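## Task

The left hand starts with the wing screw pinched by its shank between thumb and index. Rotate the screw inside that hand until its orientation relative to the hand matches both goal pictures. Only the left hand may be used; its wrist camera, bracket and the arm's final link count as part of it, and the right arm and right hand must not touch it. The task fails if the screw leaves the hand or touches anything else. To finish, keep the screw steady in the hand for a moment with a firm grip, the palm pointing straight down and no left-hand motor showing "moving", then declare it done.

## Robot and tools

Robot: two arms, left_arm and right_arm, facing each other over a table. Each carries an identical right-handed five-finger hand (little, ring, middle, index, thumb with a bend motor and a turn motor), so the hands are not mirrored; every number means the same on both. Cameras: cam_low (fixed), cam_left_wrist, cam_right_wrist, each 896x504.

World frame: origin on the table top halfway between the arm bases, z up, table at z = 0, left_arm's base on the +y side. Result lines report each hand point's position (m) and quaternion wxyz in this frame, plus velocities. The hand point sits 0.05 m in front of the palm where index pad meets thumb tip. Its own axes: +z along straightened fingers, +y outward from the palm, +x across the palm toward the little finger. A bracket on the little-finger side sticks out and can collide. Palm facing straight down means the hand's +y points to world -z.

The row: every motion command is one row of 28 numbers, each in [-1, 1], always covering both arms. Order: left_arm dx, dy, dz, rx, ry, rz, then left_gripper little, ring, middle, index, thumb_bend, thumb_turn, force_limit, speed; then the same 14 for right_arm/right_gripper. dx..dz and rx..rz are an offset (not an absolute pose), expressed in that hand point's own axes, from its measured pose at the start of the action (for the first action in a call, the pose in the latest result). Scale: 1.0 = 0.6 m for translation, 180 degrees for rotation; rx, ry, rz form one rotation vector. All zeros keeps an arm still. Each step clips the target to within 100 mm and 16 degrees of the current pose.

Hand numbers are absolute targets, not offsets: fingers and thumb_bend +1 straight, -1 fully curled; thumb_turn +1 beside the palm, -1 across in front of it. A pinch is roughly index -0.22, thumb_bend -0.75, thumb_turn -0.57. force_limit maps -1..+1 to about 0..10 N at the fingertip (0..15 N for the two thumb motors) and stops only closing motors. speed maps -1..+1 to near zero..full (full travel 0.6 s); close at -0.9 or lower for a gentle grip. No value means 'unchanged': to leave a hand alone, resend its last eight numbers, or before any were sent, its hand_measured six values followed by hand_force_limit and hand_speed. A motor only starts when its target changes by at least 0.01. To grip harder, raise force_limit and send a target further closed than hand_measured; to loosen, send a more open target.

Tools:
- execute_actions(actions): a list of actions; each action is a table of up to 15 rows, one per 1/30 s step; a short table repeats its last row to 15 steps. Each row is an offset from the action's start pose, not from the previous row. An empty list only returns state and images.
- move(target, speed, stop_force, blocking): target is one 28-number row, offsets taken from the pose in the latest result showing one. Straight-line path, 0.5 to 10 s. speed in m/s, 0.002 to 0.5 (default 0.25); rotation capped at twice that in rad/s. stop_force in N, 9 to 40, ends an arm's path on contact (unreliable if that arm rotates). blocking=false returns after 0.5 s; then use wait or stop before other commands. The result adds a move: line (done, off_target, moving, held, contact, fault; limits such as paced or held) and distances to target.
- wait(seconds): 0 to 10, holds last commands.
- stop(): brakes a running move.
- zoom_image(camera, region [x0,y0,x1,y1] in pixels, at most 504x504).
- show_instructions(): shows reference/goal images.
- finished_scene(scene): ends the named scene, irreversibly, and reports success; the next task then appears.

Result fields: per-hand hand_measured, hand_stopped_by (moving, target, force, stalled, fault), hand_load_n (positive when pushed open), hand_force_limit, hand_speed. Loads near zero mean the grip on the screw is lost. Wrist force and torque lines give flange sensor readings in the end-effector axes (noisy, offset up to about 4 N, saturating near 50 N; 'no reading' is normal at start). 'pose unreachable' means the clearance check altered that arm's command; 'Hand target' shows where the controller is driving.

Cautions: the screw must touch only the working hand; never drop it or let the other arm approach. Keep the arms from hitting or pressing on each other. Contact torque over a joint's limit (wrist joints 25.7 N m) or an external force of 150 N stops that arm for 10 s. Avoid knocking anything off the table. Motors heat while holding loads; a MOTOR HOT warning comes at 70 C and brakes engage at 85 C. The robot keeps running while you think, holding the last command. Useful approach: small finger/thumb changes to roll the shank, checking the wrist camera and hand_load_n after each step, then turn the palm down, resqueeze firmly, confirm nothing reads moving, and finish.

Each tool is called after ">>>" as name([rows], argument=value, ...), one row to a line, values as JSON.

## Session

>>> show_instructions()

>>> execute_actions(actions=[])

Reference images for this scene: goal picture from the wrist camera place, goal picture looking into the palm, FIVE-FINGER HAND page 1.

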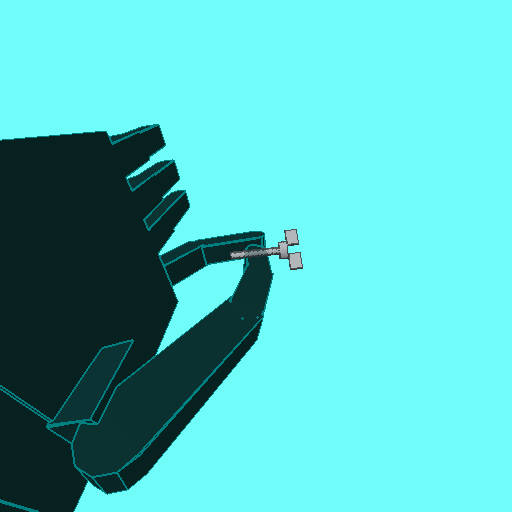

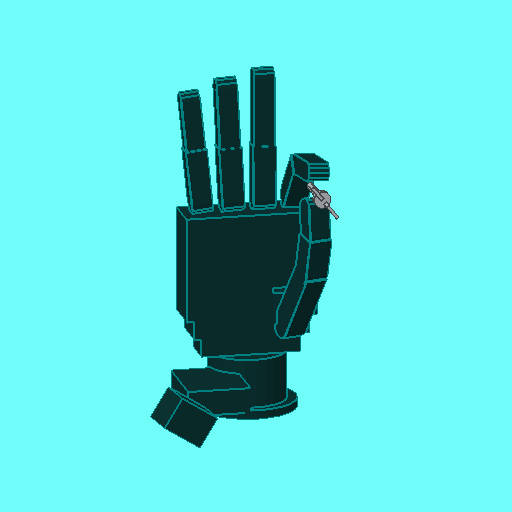

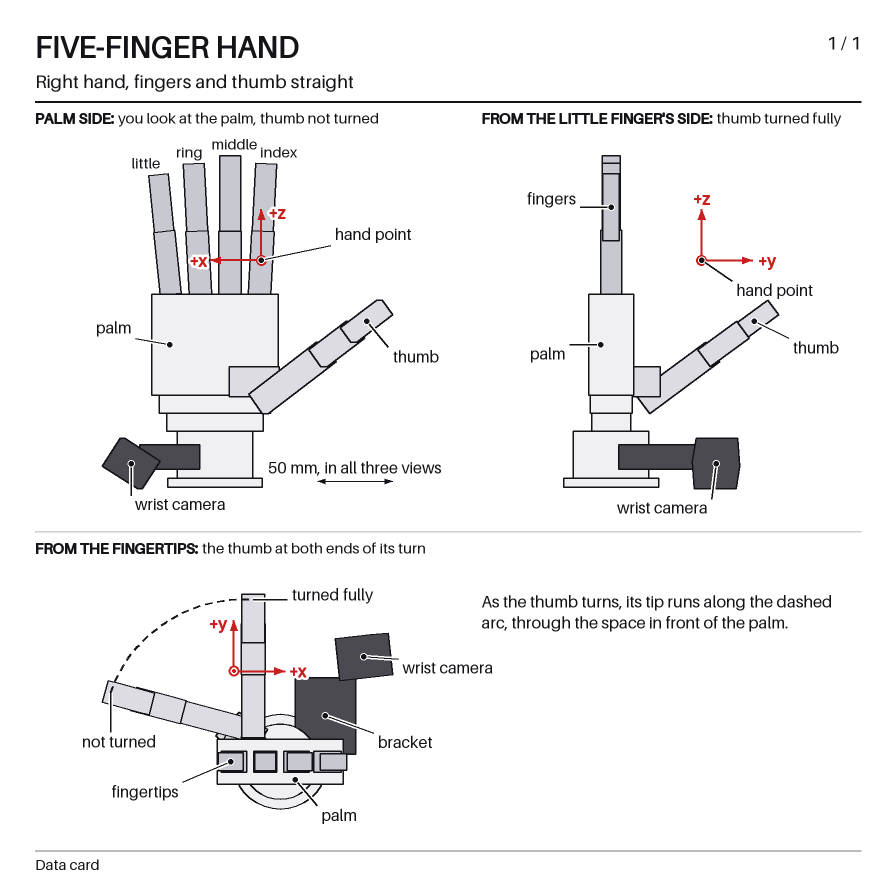

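Scene clock: 0.00 s.
left_arm: end_effector_position=(+0.5203, +0.0157, +0.2732) hand_measured=(+1.000, +1.000, +1.000, -0.158, -0.750, -0.550) hand_load_n=(+0.0, +0.0, +0.0, +5.5, +0.5, +0.0) hand_stopped_by=(target, target, target, target, target, target) hand_force_limit=0.00 hand_speed=-0.80 end_effector_quat_wxyz=(+0.331, -0.362, +0.616, -0.617) end_effector_velocity=(-0.000, +0.000, +0.000) end_effector_angular_velocity=(-0.002, -0.000, +0.000) | right_arm: end_effector_position=(+0.1172, -0.3103, +0.4873) hand_measured=(+1.000, +1.000, +1.000, +1.000, +1.000, +1.000) hand_load_n=(+0.0, +0.0, +0.0, +0.0, +0.0, +0.0) hand_stopped_by=(target, target, target, target, target, target) hand_force_limit=0.00 hand_speed=-0.80 end_effector_quat_wxyz=(+0.015, -0.283, +0.959, +0.001) end_effector_velocity=(-0.000, -0.000, -0.000) end_effector_angular_velocity=(-0.000, -0.000, +0.001)
Joint positions: left_arm=[ 0.351 -0.907  1.622 -3.832 -0.925 -0.054] | right_arm=[-1.215 -1.747  1.329  1.958  1.569 -1.871]
Joint velocities: left_arm=[ 0.     0.     0.001 -0.002 -0.    -0.   ] | right_arm=[ 0.    -0.     0.    -0.     0.    -0.001]
Motor temperatures (°C, as the motors report them): left_arm=[29 26 29 32 34 37] | right_arm=[32 29 30 33 35 32]
Wrist force (N, on the end effector, along its own x y z axes, offset not removed): no reading
Wrist torque (N m, same axes, about the end effector's origin, offset not removed): no reading
Hand target (left_arm): +0.520, +0.016, +0.273; +0.331, -0.362, +0.616, -0.617
Hand target (right_arm): +0.117, -0.310, +0.487; +0.015, -0.283, +0.959, +0.001
camera_calibration (this result's frames):
cam_left_wrist: T_world_to_cam=[[0.00397181, 0.024282, -0.999697, 0.268466], [-0.0612548, 0.997834, 0.0239934, 0.00653947], [0.998114, 0.061141, 0.00545059, -0.387142], [0, 0, 0, 1]] pos_world=[0.385746, 0.010626, 0.270338]
cam_right_wrist: T_world_to_cam=[[-0.447862, 0.893038, -0.0436202, 0.351206], [0.741795, 0.398364, 0.539487, -0.221643], [0.499159, 0.209258, -0.840863, 0.547395], [0, 0, 0, 1]] pos_world=[0.0484686, -0.339893, 0.595177]

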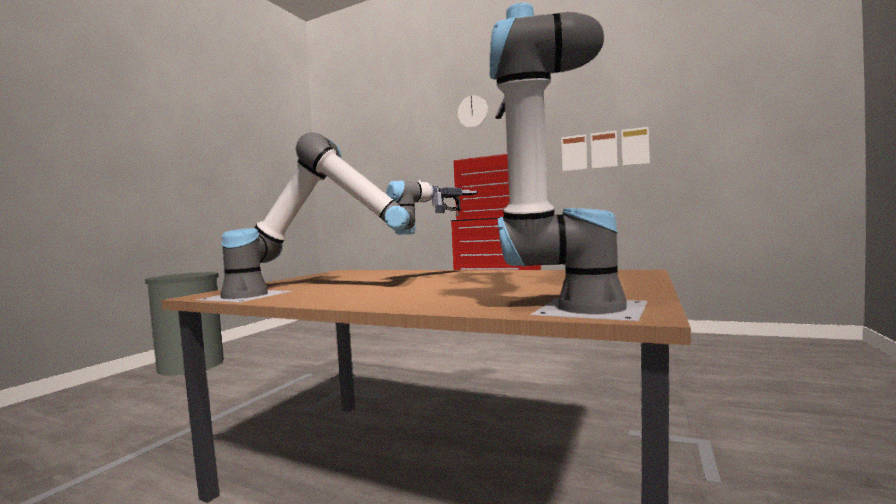

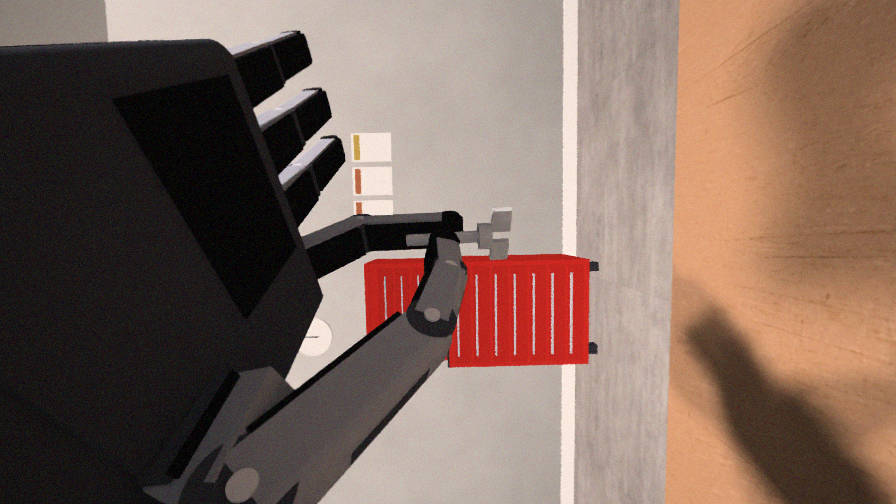

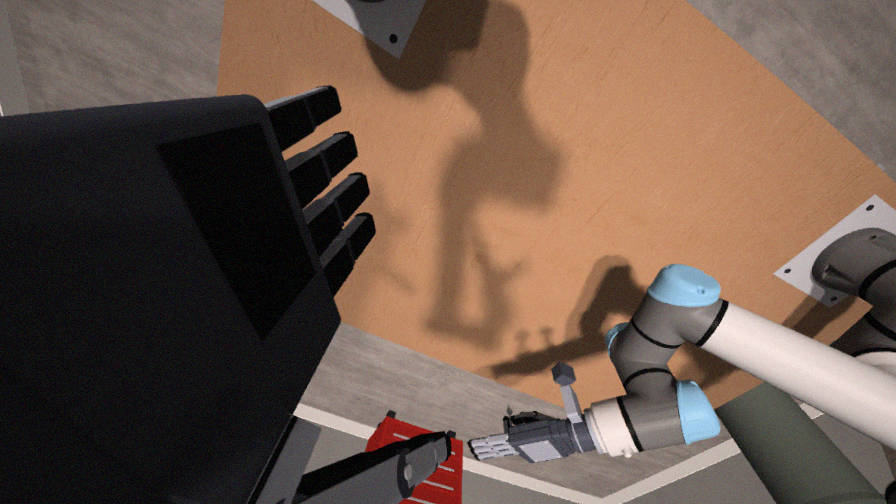

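>>> execute_actions([
  [[0,0,0,0.007,0,0.012,1,1,1,-0.158,-0.75,-0.6,0,-0.9,0,0,0,0,0,0,1,1,1,1,1,1,0,-0.8]],
  [[0,0,0,0,0,0,1,1,1,-0.2,-0.75,-0.6,0,-0.95,0,0,0,0,0,0,1,1,1,1,1,1,0,-0.8]],
])

>>> zoom_image(camera="cam_left_wrist", region=[380,170,560,290])

Scene clock: 2.27 s.
left_arm: end_effector_position=(+0.5203, +0.0157, +0.2731) hand_measured=(+1.000, +1.000, +1.000, -0.158, -0.750, -0.600) hand_load_n=(+0.0, +0.0, +0.0, +5.0, +0.0, +0.0) hand_stopped_by=(target, target, target, force, target, target) hand_force_limit=0.00 hand_speed=-0.95 end_effector_quat_wxyz=(+0.346, -0.347, +0.616, -0.617) end_effector_velocity=(-0.000, +0.000, -0.000) end_effector_angular_velocity=(+0.000, +0.000, +0.000) | right_arm: end_effector_position=(+0.1172, -0.3103, +0.4873) hand_measured=(+1.000, +1.000, +1.000, +1.000, +1.000, +1.000) hand_load_n=(+0.0, +0.0, +0.0, +0.0, +0.0, +0.0) hand_stopped_by=(target, target, target, target, target, target) hand_force_limit=0.00 hand_speed=-0.80 end_effector_quat_wxyz=(+0.015, -0.283, +0.959, +0.001) end_effector_velocity=(-0.000, -0.000, -0.000) end_effector_angular_velocity=(-0.002, +0.000, -0.000)
Joint positions: left_arm=[ 0.346 -0.892  1.617 -3.868 -0.92  -0.001] | right_arm=[-1.215 -1.747  1.329  1.958  1.569 -1.871]
Joint velocities: left_arm=[ 0.     0.     0.     0.     0.    -0.001] | right_arm=[-0.     0.    -0.     0.001  0.002  0.   ]
Motor temperatures (°C, as the motors report them): left_arm=[29 26 29 32 34 37] | right_arm=[32 29 30 33 35 32]
Wrist force (N, on the end effector, along its own x y z axes, offset not removed): left_arm=[2.7 2.1 1.0] | right_arm=[-1.8 -1.2 0.5]
Wrist torque (N m, same axes, about the end effector's origin, offset not removed): left_arm=[0.32 -0.42 0.40] | right_arm=[-0.10 0.31 -0.05]
Hand target (left_arm): +0.520, +0.016, +0.273; +0.346, -0.347, +0.616, -0.617
Hand target (right_arm): +0.117, -0.310, +0.487; +0.015, -0.283, +0.959, +0.001
Off the commanded pose (left_arm): 0.000 m, 0 deg.
Off the commanded pose (right_arm): 0.000 m, 0 deg.
camera_calibration (this result's frames):
cam_left_wrist: T_world_to_cam=[[0.0415209, 0.0447367, -0.998136, 0.248146], [-0.0626487, 0.997148, 0.0420863, 0.00236324], [0.997172, 0.0607844, 0.0442052, -0.397221], [0, 0, 0, 1]] pos_world=[0.385943, 0.0106871, 0.265143]
cam_right_wrist: T_world_to_cam=[[-0.447862, 0.893038, -0.0436202, 0.351206], [0.741795, 0.398364, 0.539487, -0.221643], [0.499159, 0.209258, -0.840863, 0.547395], [0, 0, 0, 1]] pos_world=[0.0484687, -0.339892, 0.595177]

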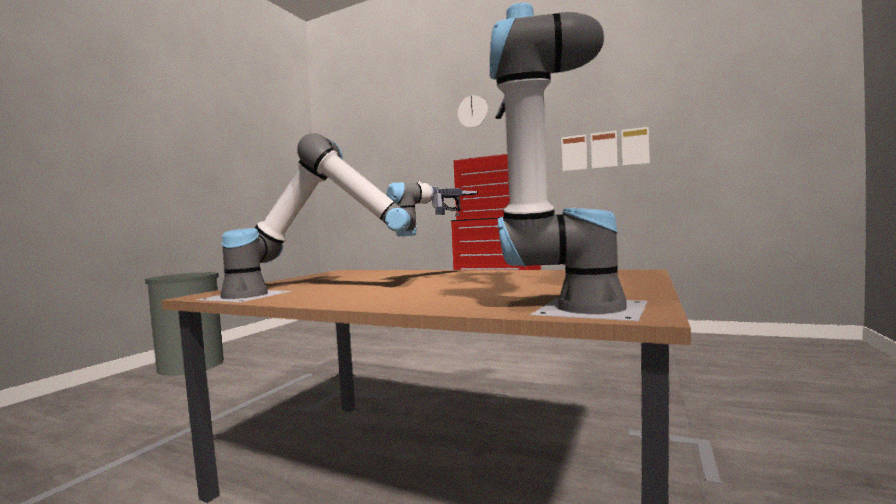

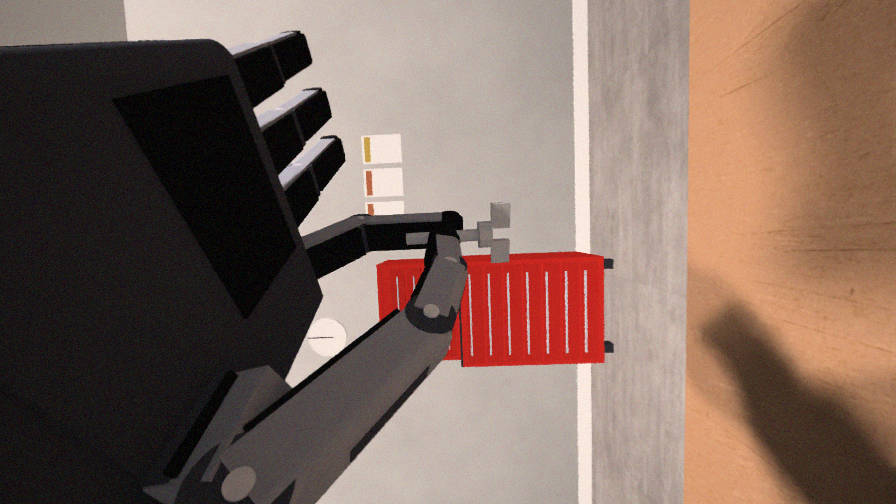

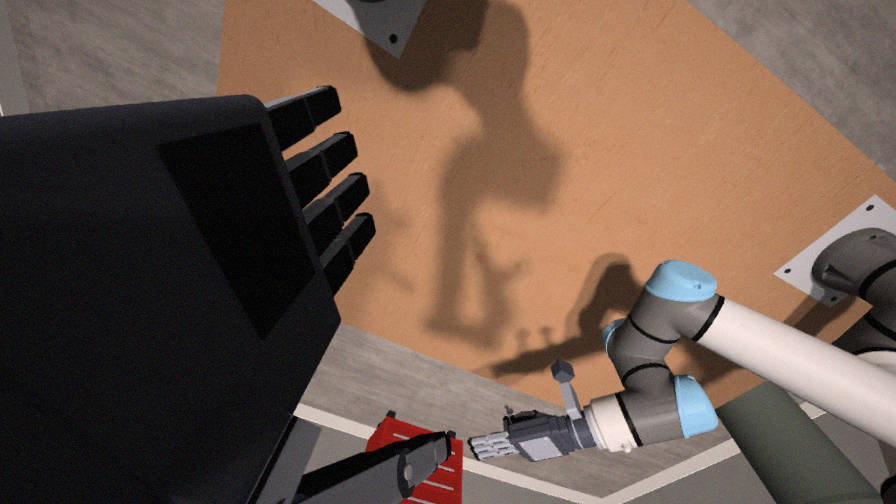

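Region (380, 170, 560, 290) of cam_left_wrist's 896x504 image, scaled by 2.800, with more detail than that image has.

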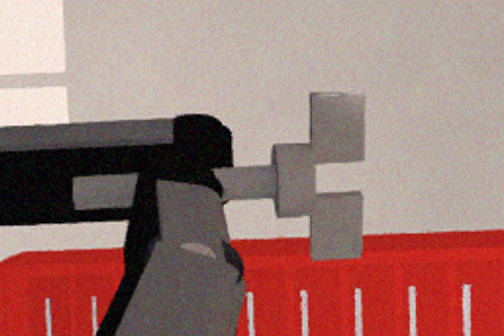

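>>> execute_actions([
  [[0,0,0,0,0,0,1,1,1,-0.2,-0.75,-0.65,0,-0.9,0,0,0,0,0,0,1,1,1,1,1,1,0,-0.8]],
  [[0,0,0,0,0,0,1,1,1,-0.22,-0.75,-0.65,0,-0.95,0,0,0,0,0,0,1,1,1,1,1,1,0,-0.8]],
])

>>> zoom_image(camera="cam_left_wrist", region=[380,170,560,290])

>>> execute_actions([
  [[0,0,0,0,0,0,1,1,1,-0.22,-0.75,-0.69,0,-0.9,0,0,0,0,0,0,1,1,1,1,1,1,0,-0.8]],
  [[0,0,0,0,0,0,1,1,1,-0.24,-0.75,-0.69,0,-0.95,0,0,0,0,0,0,1,1,1,1,1,1,0,-0.8]],
])

>>> zoom_image(camera="cam_left_wrist", region=[380,170,560,290])

Scene clock: 5.43 s.
left_arm: end_effector_position=(+0.5203, +0.0157, +0.2732) hand_measured=(+1.000, +1.000, +1.000, -0.158, -0.750, -0.650) hand_load_n=(+0.0, +0.0, +0.0, +5.0, -0.5, +0.0) hand_stopped_by=(target, target, target, force, target, target) hand_force_limit=0.00 hand_speed=-0.95 end_effector_quat_wxyz=(+0.346, -0.347, +0.616, -0.617) end_effector_velocity=(+0.000, +0.000, +0.000) end_effector_angular_velocity=(+0.001, -0.001, +0.000) | right_arm: end_effector_position=(+0.1172, -0.3103, +0.4873) hand_measured=(+1.000, +1.000, +1.000, +1.000, +1.000, +1.000) hand_load_n=(+0.0, +0.0, +0.0, +0.0, +0.0, +0.0) hand_stopped_by=(target, target, target, target, target, target) hand_force_limit=0.00 hand_speed=-0.80 end_effector_quat_wxyz=(+0.015, -0.283, +0.959, +0.001) end_effector_velocity=(+0.000, -0.000, +0.000) end_effector_angular_velocity=(-0.000, -0.001, -0.002)
Joint positions: left_arm=[ 0.346 -0.892  1.617 -3.868 -0.92  -0.001] | right_arm=[-1.215 -1.747  1.329  1.958  1.569 -1.871]
Joint velocities: left_arm=[ 0.     0.    -0.     0.     0.     0.001] | right_arm=[-0.     0.    -0.    -0.     0.001  0.002]
Motor temperatures (°C, as the motors report them): left_arm=[29 26 29 32 34 37] | right_arm=[32 29 30 33 35 32]
Wrist force (N, on the end effector, along its own x y z axes, offset not removed): left_arm=[2.9 1.9 1.0] | right_arm=[0.3 -2.9 2.8]
Wrist torque (N m, same axes, about the end effector's origin, offset not removed): left_arm=[0.20 -0.44 0.37] | right_arm=[-0.50 -0.09 -0.03]
Hand target (left_arm): +0.520, +0.016, +0.273; +0.346, -0.347, +0.616, -0.617
Hand target (right_arm): +0.117, -0.310, +0.487; +0.015, -0.283, +0.959, +0.001
Off the commanded pose (left_arm): 0.000 m, 0 deg.
Off the commanded pose (right_arm): 0.000 m, 0 deg.
camera_calibration (this result's frames):
cam_left_wrist: T_world_to_cam=[[0.0415091, 0.0446848, -0.998138, 0.248216], [-0.0626829, 0.997148, 0.0420337, 0.00235436], [0.99717, 0.0608214, 0.0441917, -0.397233], [0, 0, 0, 1]] pos_world=[0.385953, 0.0107212, 0.265209]
cam_right_wrist: T_world_to_cam=[[-0.447862, 0.893038, -0.0436202, 0.351206], [0.741795, 0.398364, 0.539487, -0.221643], [0.499159, 0.209258, -0.840863, 0.547395], [0, 0, 0, 1]] pos_world=[0.0484687, -0.339893, 0.595177]

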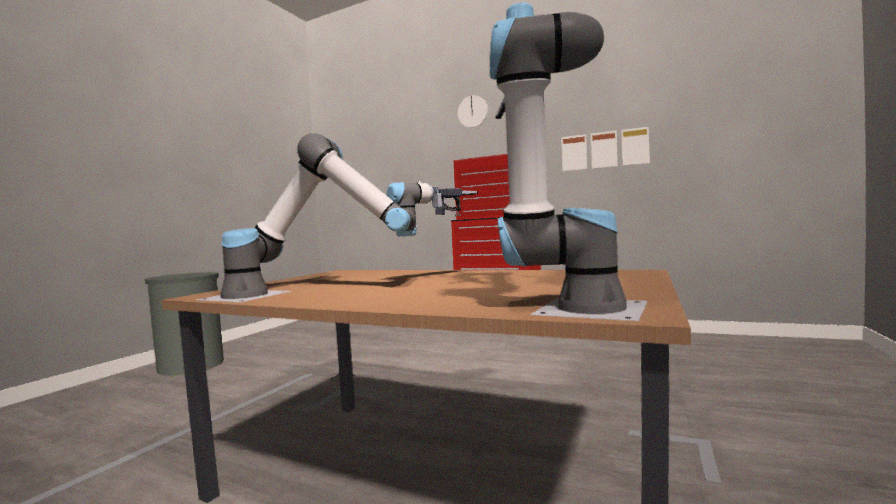

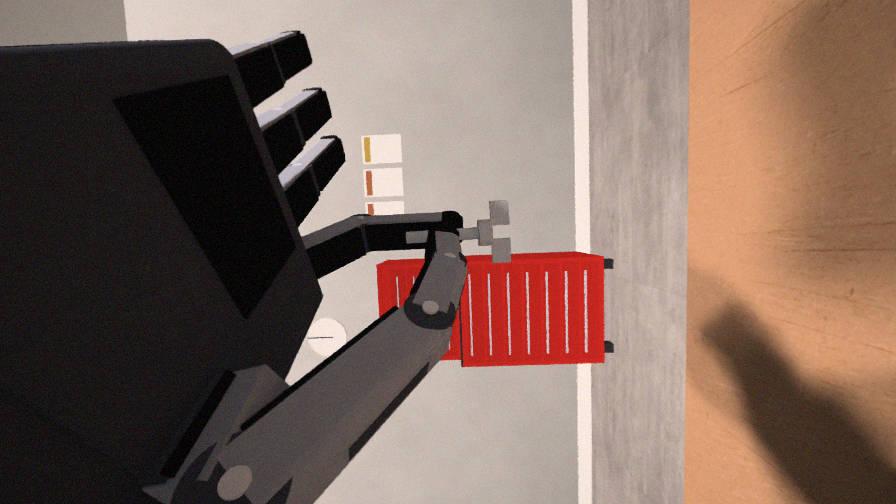

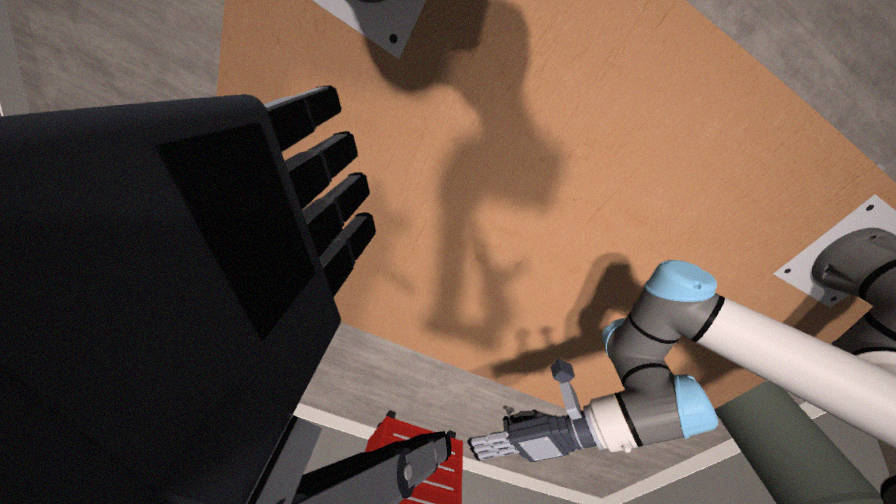

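Region (380, 170, 560, 290) of cam_left_wrist's 896x504 image, scaled by 2.800, with more detail than that image has.

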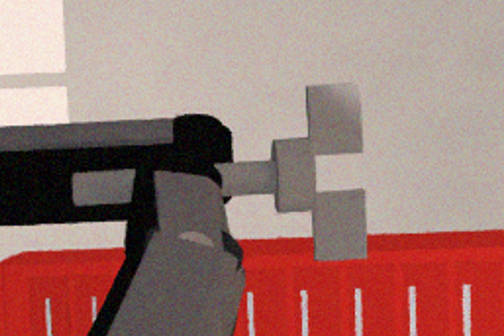

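Scene clock: 6.43 s.
left_arm: end_effector_position=(+0.5203, +0.0157, +0.2732) hand_measured=(+1.000, +1.000, +1.000, -0.160, -0.750, -0.690) hand_load_n=(+0.0, +0.0, +0.0, +5.5, -0.5, +0.0) hand_stopped_by=(target, target, target, force, target, target) hand_force_limit=0.00 hand_speed=-0.95 end_effector_quat_wxyz=(+0.346, -0.347, +0.616, -0.617) end_effector_velocity=(+0.000, +0.000, +0.000) end_effector_angular_velocity=(-0.000, -0.000, +0.000) | right_arm: end_effector_position=(+0.1172, -0.3103, +0.4873) hand_measured=(+1.000, +1.000, +1.000, +1.000, +1.000, +1.000) hand_load_n=(+0.0, +0.0, +0.0, +0.0, +0.0, +0.0) hand_stopped_by=(target, target, target, target, target, target) hand_force_limit=0.00 hand_speed=-0.80 end_effector_quat_wxyz=(+0.015, -0.283, +0.959, +0.001) end_effector_velocity=(-0.000, -0.000, +0.000) end_effector_angular_velocity=(-0.001, +0.000, -0.001)
Joint positions: left_arm=[ 0.346 -0.892  1.617 -3.868 -0.92  -0.001] | right_arm=[-1.215 -1.747  1.329  1.958  1.569 -1.871]
Joint velocities: left_arm=[ 0.  0.  0. -0.  0.  0.] | right_arm=[-0.    -0.    -0.     0.001  0.001  0.001]
Motor temperatures (°C, as the motors report them): left_arm=[29 26 29 32 34 37] | right_arm=[32 29 30 33 35 32]
Wrist force (N, on the end effector, along its own x y z axes, offset not removed): left_arm=[3.0 2.2 2.2] | right_arm=[-1.7 0.2 0.1]
Wrist torque (N m, same axes, about the end effector's origin, offset not removed): left_arm=[0.30 -0.49 0.35] | right_arm=[0.28 0.40 -0.03]
Hand target (left_arm): +0.520, +0.016, +0.273; +0.346, -0.347, +0.616, -0.617
Hand target (right_arm): +0.117, -0.310, +0.487; +0.015, -0.283, +0.959, +0.001
Off the commanded pose (left_arm): 0.000 m, 0 deg.
Off the commanded pose (right_arm): 0.000 m, 0 deg.
camera_calibration (this result's frames):
cam_left_wrist: T_world_to_cam=[[0.0415091, 0.0446849, -0.998138, 0.248216], [-0.0626831, 0.997148, 0.0420338, 0.00235437], [0.99717, 0.0608216, 0.0441917, -0.397233], [0, 0, 0, 1]] pos_world=[0.385953, 0.0107212, 0.265209]
cam_right_wrist: T_world_to_cam=[[-0.447862, 0.893038, -0.0436199, 0.351206], [0.741795, 0.398364, 0.539487, -0.221644], [0.499159, 0.209259, -0.840863, 0.547395], [0, 0, 0, 1]] pos_world=[0.0484687, -0.339892, 0.595177]

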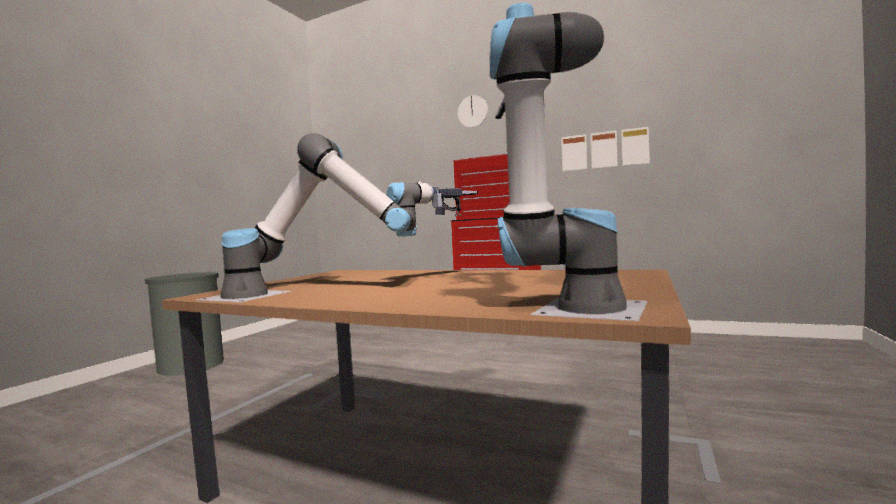

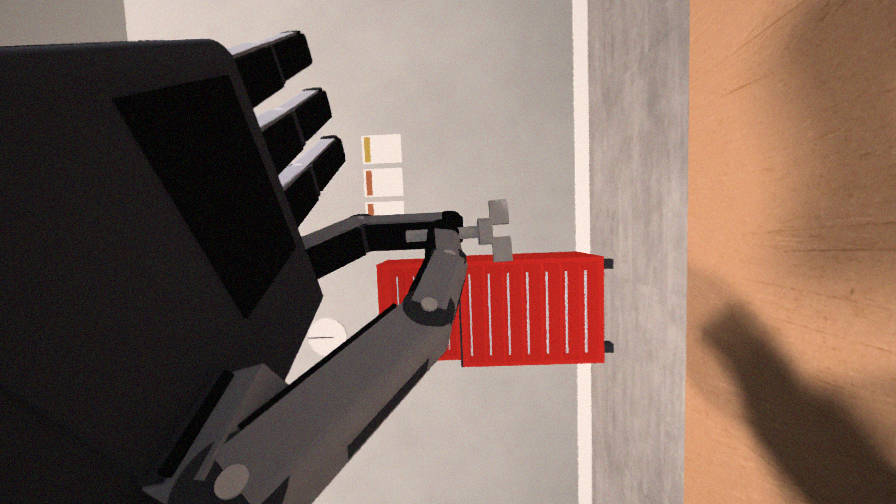

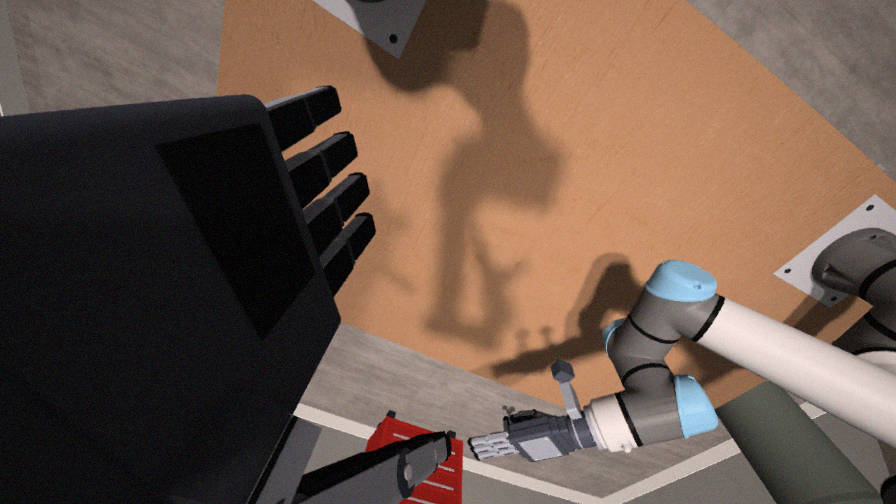

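Region (380, 170, 560, 290) of cam_left_wrist's 896x504 image, scaled by 2.800, with more detail than that image has.

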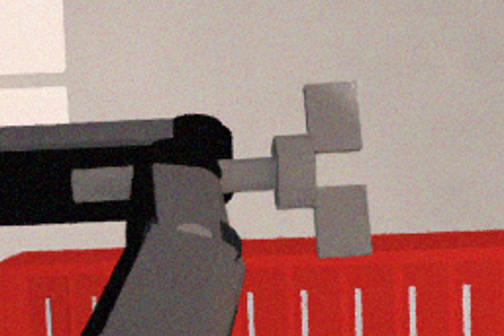

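>>> execute_actions([
  [[0,0,0,0,0,0,1,1,1,-0.24,-0.75,-0.715,0,-0.9,0,0,0,0,0,0,1,1,1,1,1,1,0,-0.8]],
  [[0,0,0,0,0,0,1,1,1,-0.26,-0.75,-0.715,0.4,-0.95,0,0,0,0,0,0,1,1,1,1,1,1,0,-0.8]],
  [[0,0,0,0,0,0,1,1,1,-0.26,-0.75,-0.715,0.4,-0.95,0,0,0,0,0,0,1,1,1,1,1,1,0,-0.8]],
])

>>> zoom_image(camera="cam_left_wrist", region=[380,170,560,290])

Scene clock: 9.63 s.
left_arm: end_effector_position=(+0.5203, +0.0157, +0.2732) hand_measured=(+1.000, +1.000, +1.000, -0.166, -0.750, -0.714) hand_load_n=(+0.0, +0.0, +0.0, +7.5, -1.0, +0.0) hand_stopped_by=(target, target, target, force, target, target) hand_force_limit=0.40 hand_speed=-0.95 end_effector_quat_wxyz=(+0.346, -0.347, +0.616, -0.617) end_effector_velocity=(+0.000, -0.000, +0.000) end_effector_angular_velocity=(+0.001, -0.001, -0.000) | right_arm: end_effector_position=(+0.1172, -0.3103, +0.4873) hand_measured=(+1.000, +1.000, +1.000, +1.000, +1.000, +1.000) hand_load_n=(+0.0, +0.0, +0.0, +0.0, +0.0, +0.0) hand_stopped_by=(target, target, target, target, target, target) hand_force_limit=0.00 hand_speed=-0.80 end_effector_quat_wxyz=(+0.015, -0.283, +0.959, +0.001) end_effector_velocity=(+0.000, +0.000, -0.000) end_effector_angular_velocity=(+0.001, -0.000, +0.000)
Joint positions: left_arm=[ 0.346 -0.892  1.617 -3.868 -0.92  -0.001] | right_arm=[-1.215 -1.747  1.329  1.958  1.569 -1.871]
Joint velocities: left_arm=[ 0.    -0.    -0.001  0.    -0.     0.001] | right_arm=[-0.     0.     0.    -0.001 -0.001 -0.   ]
Motor temperatures (°C, as the motors report them): left_arm=[29 26 29 32 34 37] | right_arm=[32 29 30 33 35 32]
Wrist force (N, on the end effector, along its own x y z axes, offset not removed): left_arm=[3.3 1.4 0.4] | right_arm=[-1.4 0.2 -0.1]
Wrist torque (N m, same axes, about the end effector's origin, offset not removed): left_arm=[0.22 -0.54 0.29] | right_arm=[0.18 0.27 0.04]
Hand target (left_arm): +0.520, +0.016, +0.273; +0.346, -0.347, +0.616, -0.617
Hand target (right_arm): +0.117, -0.310, +0.487; +0.015, -0.283, +0.959, +0.001
Off the commanded pose (left_arm): 0.000 m, 0 deg.
Off the commanded pose (right_arm): 0.000 m, 0 deg.
camera_calibration (this result's frames):
cam_left_wrist: T_world_to_cam=[[0.041509, 0.0446849, -0.998138, 0.248216], [-0.062683, 0.997148, 0.0420338, 0.00235435], [0.99717, 0.0608216, 0.0441916, -0.397233], [0, 0, 0, 1]] pos_world=[0.385953, 0.0107212, 0.265209]
cam_right_wrist: T_world_to_cam=[[-0.447862, 0.893038, -0.0436201, 0.351206], [0.741795, 0.398364, 0.539487, -0.221643], [0.499159, 0.209259, -0.840863, 0.547395], [0, 0, 0, 1]] pos_world=[0.0484687, -0.339892, 0.595177]

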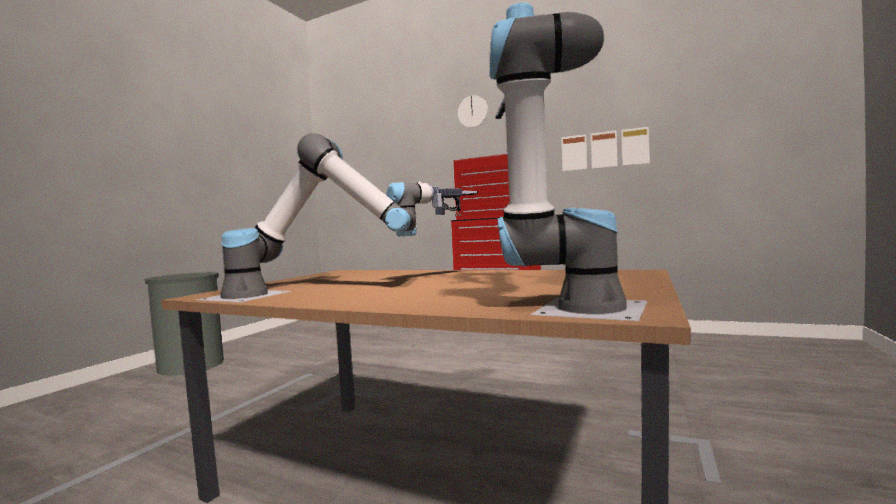

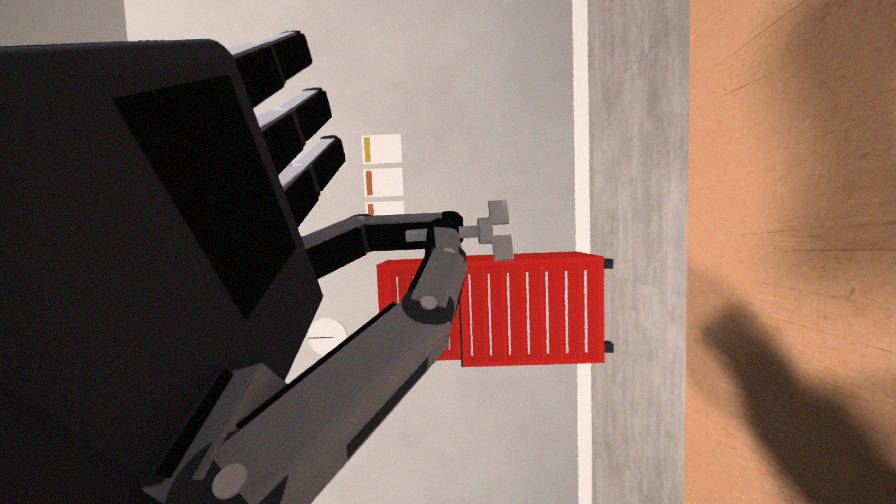

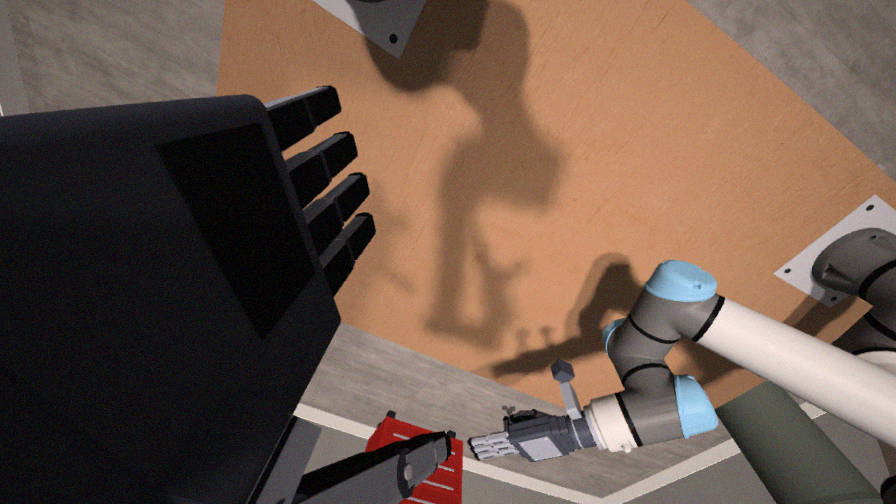

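Region (380, 170, 560, 290) of cam_left_wrist's 896x504 image, scaled by 2.800, with more detail than that image has.

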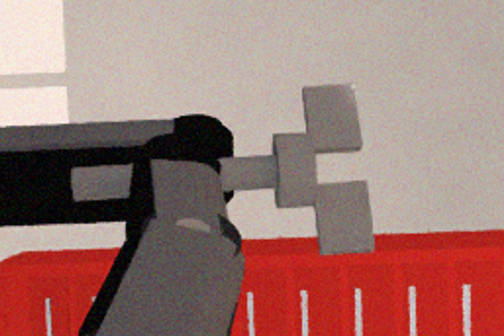

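>>> wait(seconds=1)

>>> finished_scene(scene=2)

Scene clock: 11.27 s.
left_arm: end_effector_position=(+0.5203, +0.0157, +0.2732) hand_measured=(+1.000, +1.000, +1.000, -0.166, -0.750, -0.714) hand_load_n=(+0.0, +0.0, +0.0, +7.5, -1.0, +0.0) hand_stopped_by=(target, target, target, force, target, target) hand_force_limit=0.40 hand_speed=-0.95 end_effector_quat_wxyz=(+0.346, -0.347, +0.616, -0.617) end_effector_velocity=(-0.000, +0.000, -0.000) end_effector_angular_velocity=(+0.001, +0.000, +0.000) | right_arm: end_effector_position=(+0.1172, -0.3103, +0.4873) hand_measured=(+1.000, +1.000, +1.000, +1.000, +1.000, +1.000) hand_load_n=(+0.0, +0.0, +0.0, +0.0, +0.0, +0.0) hand_stopped_by=(target, target, target, target, target, target) hand_force_limit=0.00 hand_speed=-0.80 end_effector_quat_wxyz=(+0.015, -0.283, +0.959, +0.001) end_effector_velocity=(+0.000, -0.000, -0.000) end_effector_angular_velocity=(-0.000, -0.001, +0.000)
Joint positions: left_arm=[ 0.346 -0.892  1.617 -3.868 -0.92  -0.001] | right_arm=[-1.215 -1.747  1.329  1.958  1.569 -1.871]
Joint velocities: left_arm=[-0.    -0.     0.001  0.     0.     0.001] | right_arm=[ 0.     0.     0.    -0.001  0.    -0.   ]
Motor temperatures (°C, as the motors report them): left_arm=[29 26 29 32 34 37] | right_arm=[32 29 30 33 35 32]
Wrist force (N, on the end effector, along its own x y z axes, offset not removed): left_arm=[3.6 2.8 1.8] | right_arm=[-0.2 -1.6 2.4]
Wrist torque (N m, same axes, about the end effector's origin, offset not removed): left_arm=[0.37 -0.58 0.46] | right_arm=[-0.19 0.01 -0.08]
Hand target (left_arm): +0.520, +0.016, +0.273; +0.346, -0.347, +0.616, -0.617
Hand target (right_arm): +0.117, -0.310, +0.487; +0.015, -0.283, +0.959, +0.001
Off the commanded pose (left_arm): 0.000 m, 0 deg.
Off the commanded pose (right_arm): 0.000 m, 0 deg.
wait: 1.00 s; at rest from the start
camera_calibration (this result's frames):
cam_left_wrist: T_world_to_cam=[[0.0415092, 0.0446846, -0.998138, 0.248216], [-0.0626829, 0.997148, 0.0420335, 0.0023544], [0.99717, 0.0608214, 0.0441917, -0.397233], [0, 0, 0, 1]] pos_world=[0.385953, 0.0107212, 0.265209]
cam_right_wrist: T_world_to_cam=[[-0.447862, 0.893038, -0.0436202, 0.351206], [0.741795, 0.398364, 0.539487, -0.221643], [0.499159, 0.209259, -0.840863, 0.547395], [0, 0, 0, 1]] pos_world=[0.0484687, -0.339892, 0.595177]

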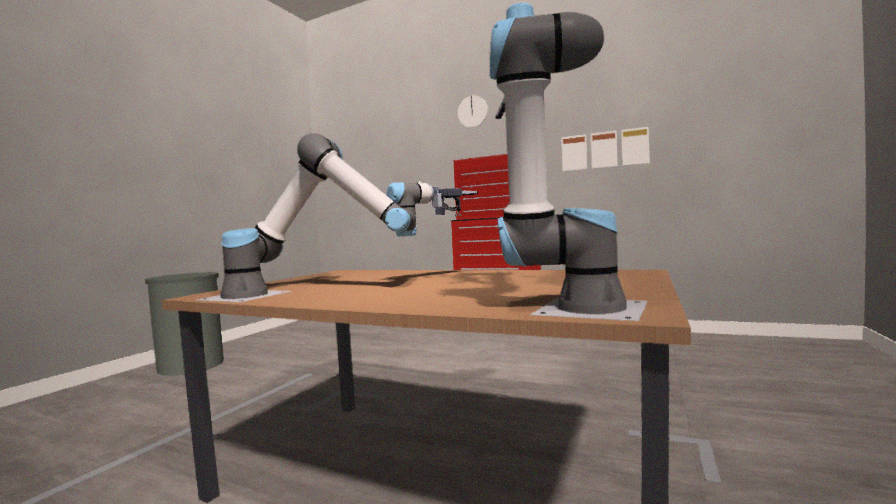

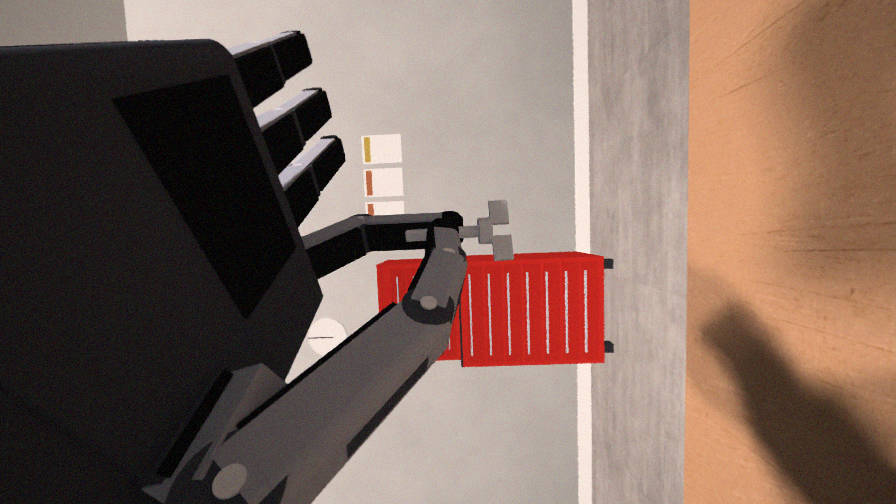

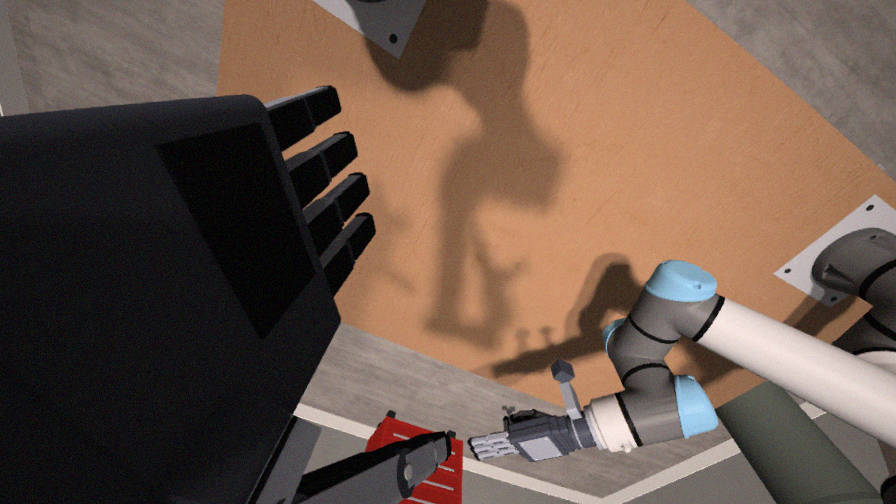

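The scene is finished: the task was done.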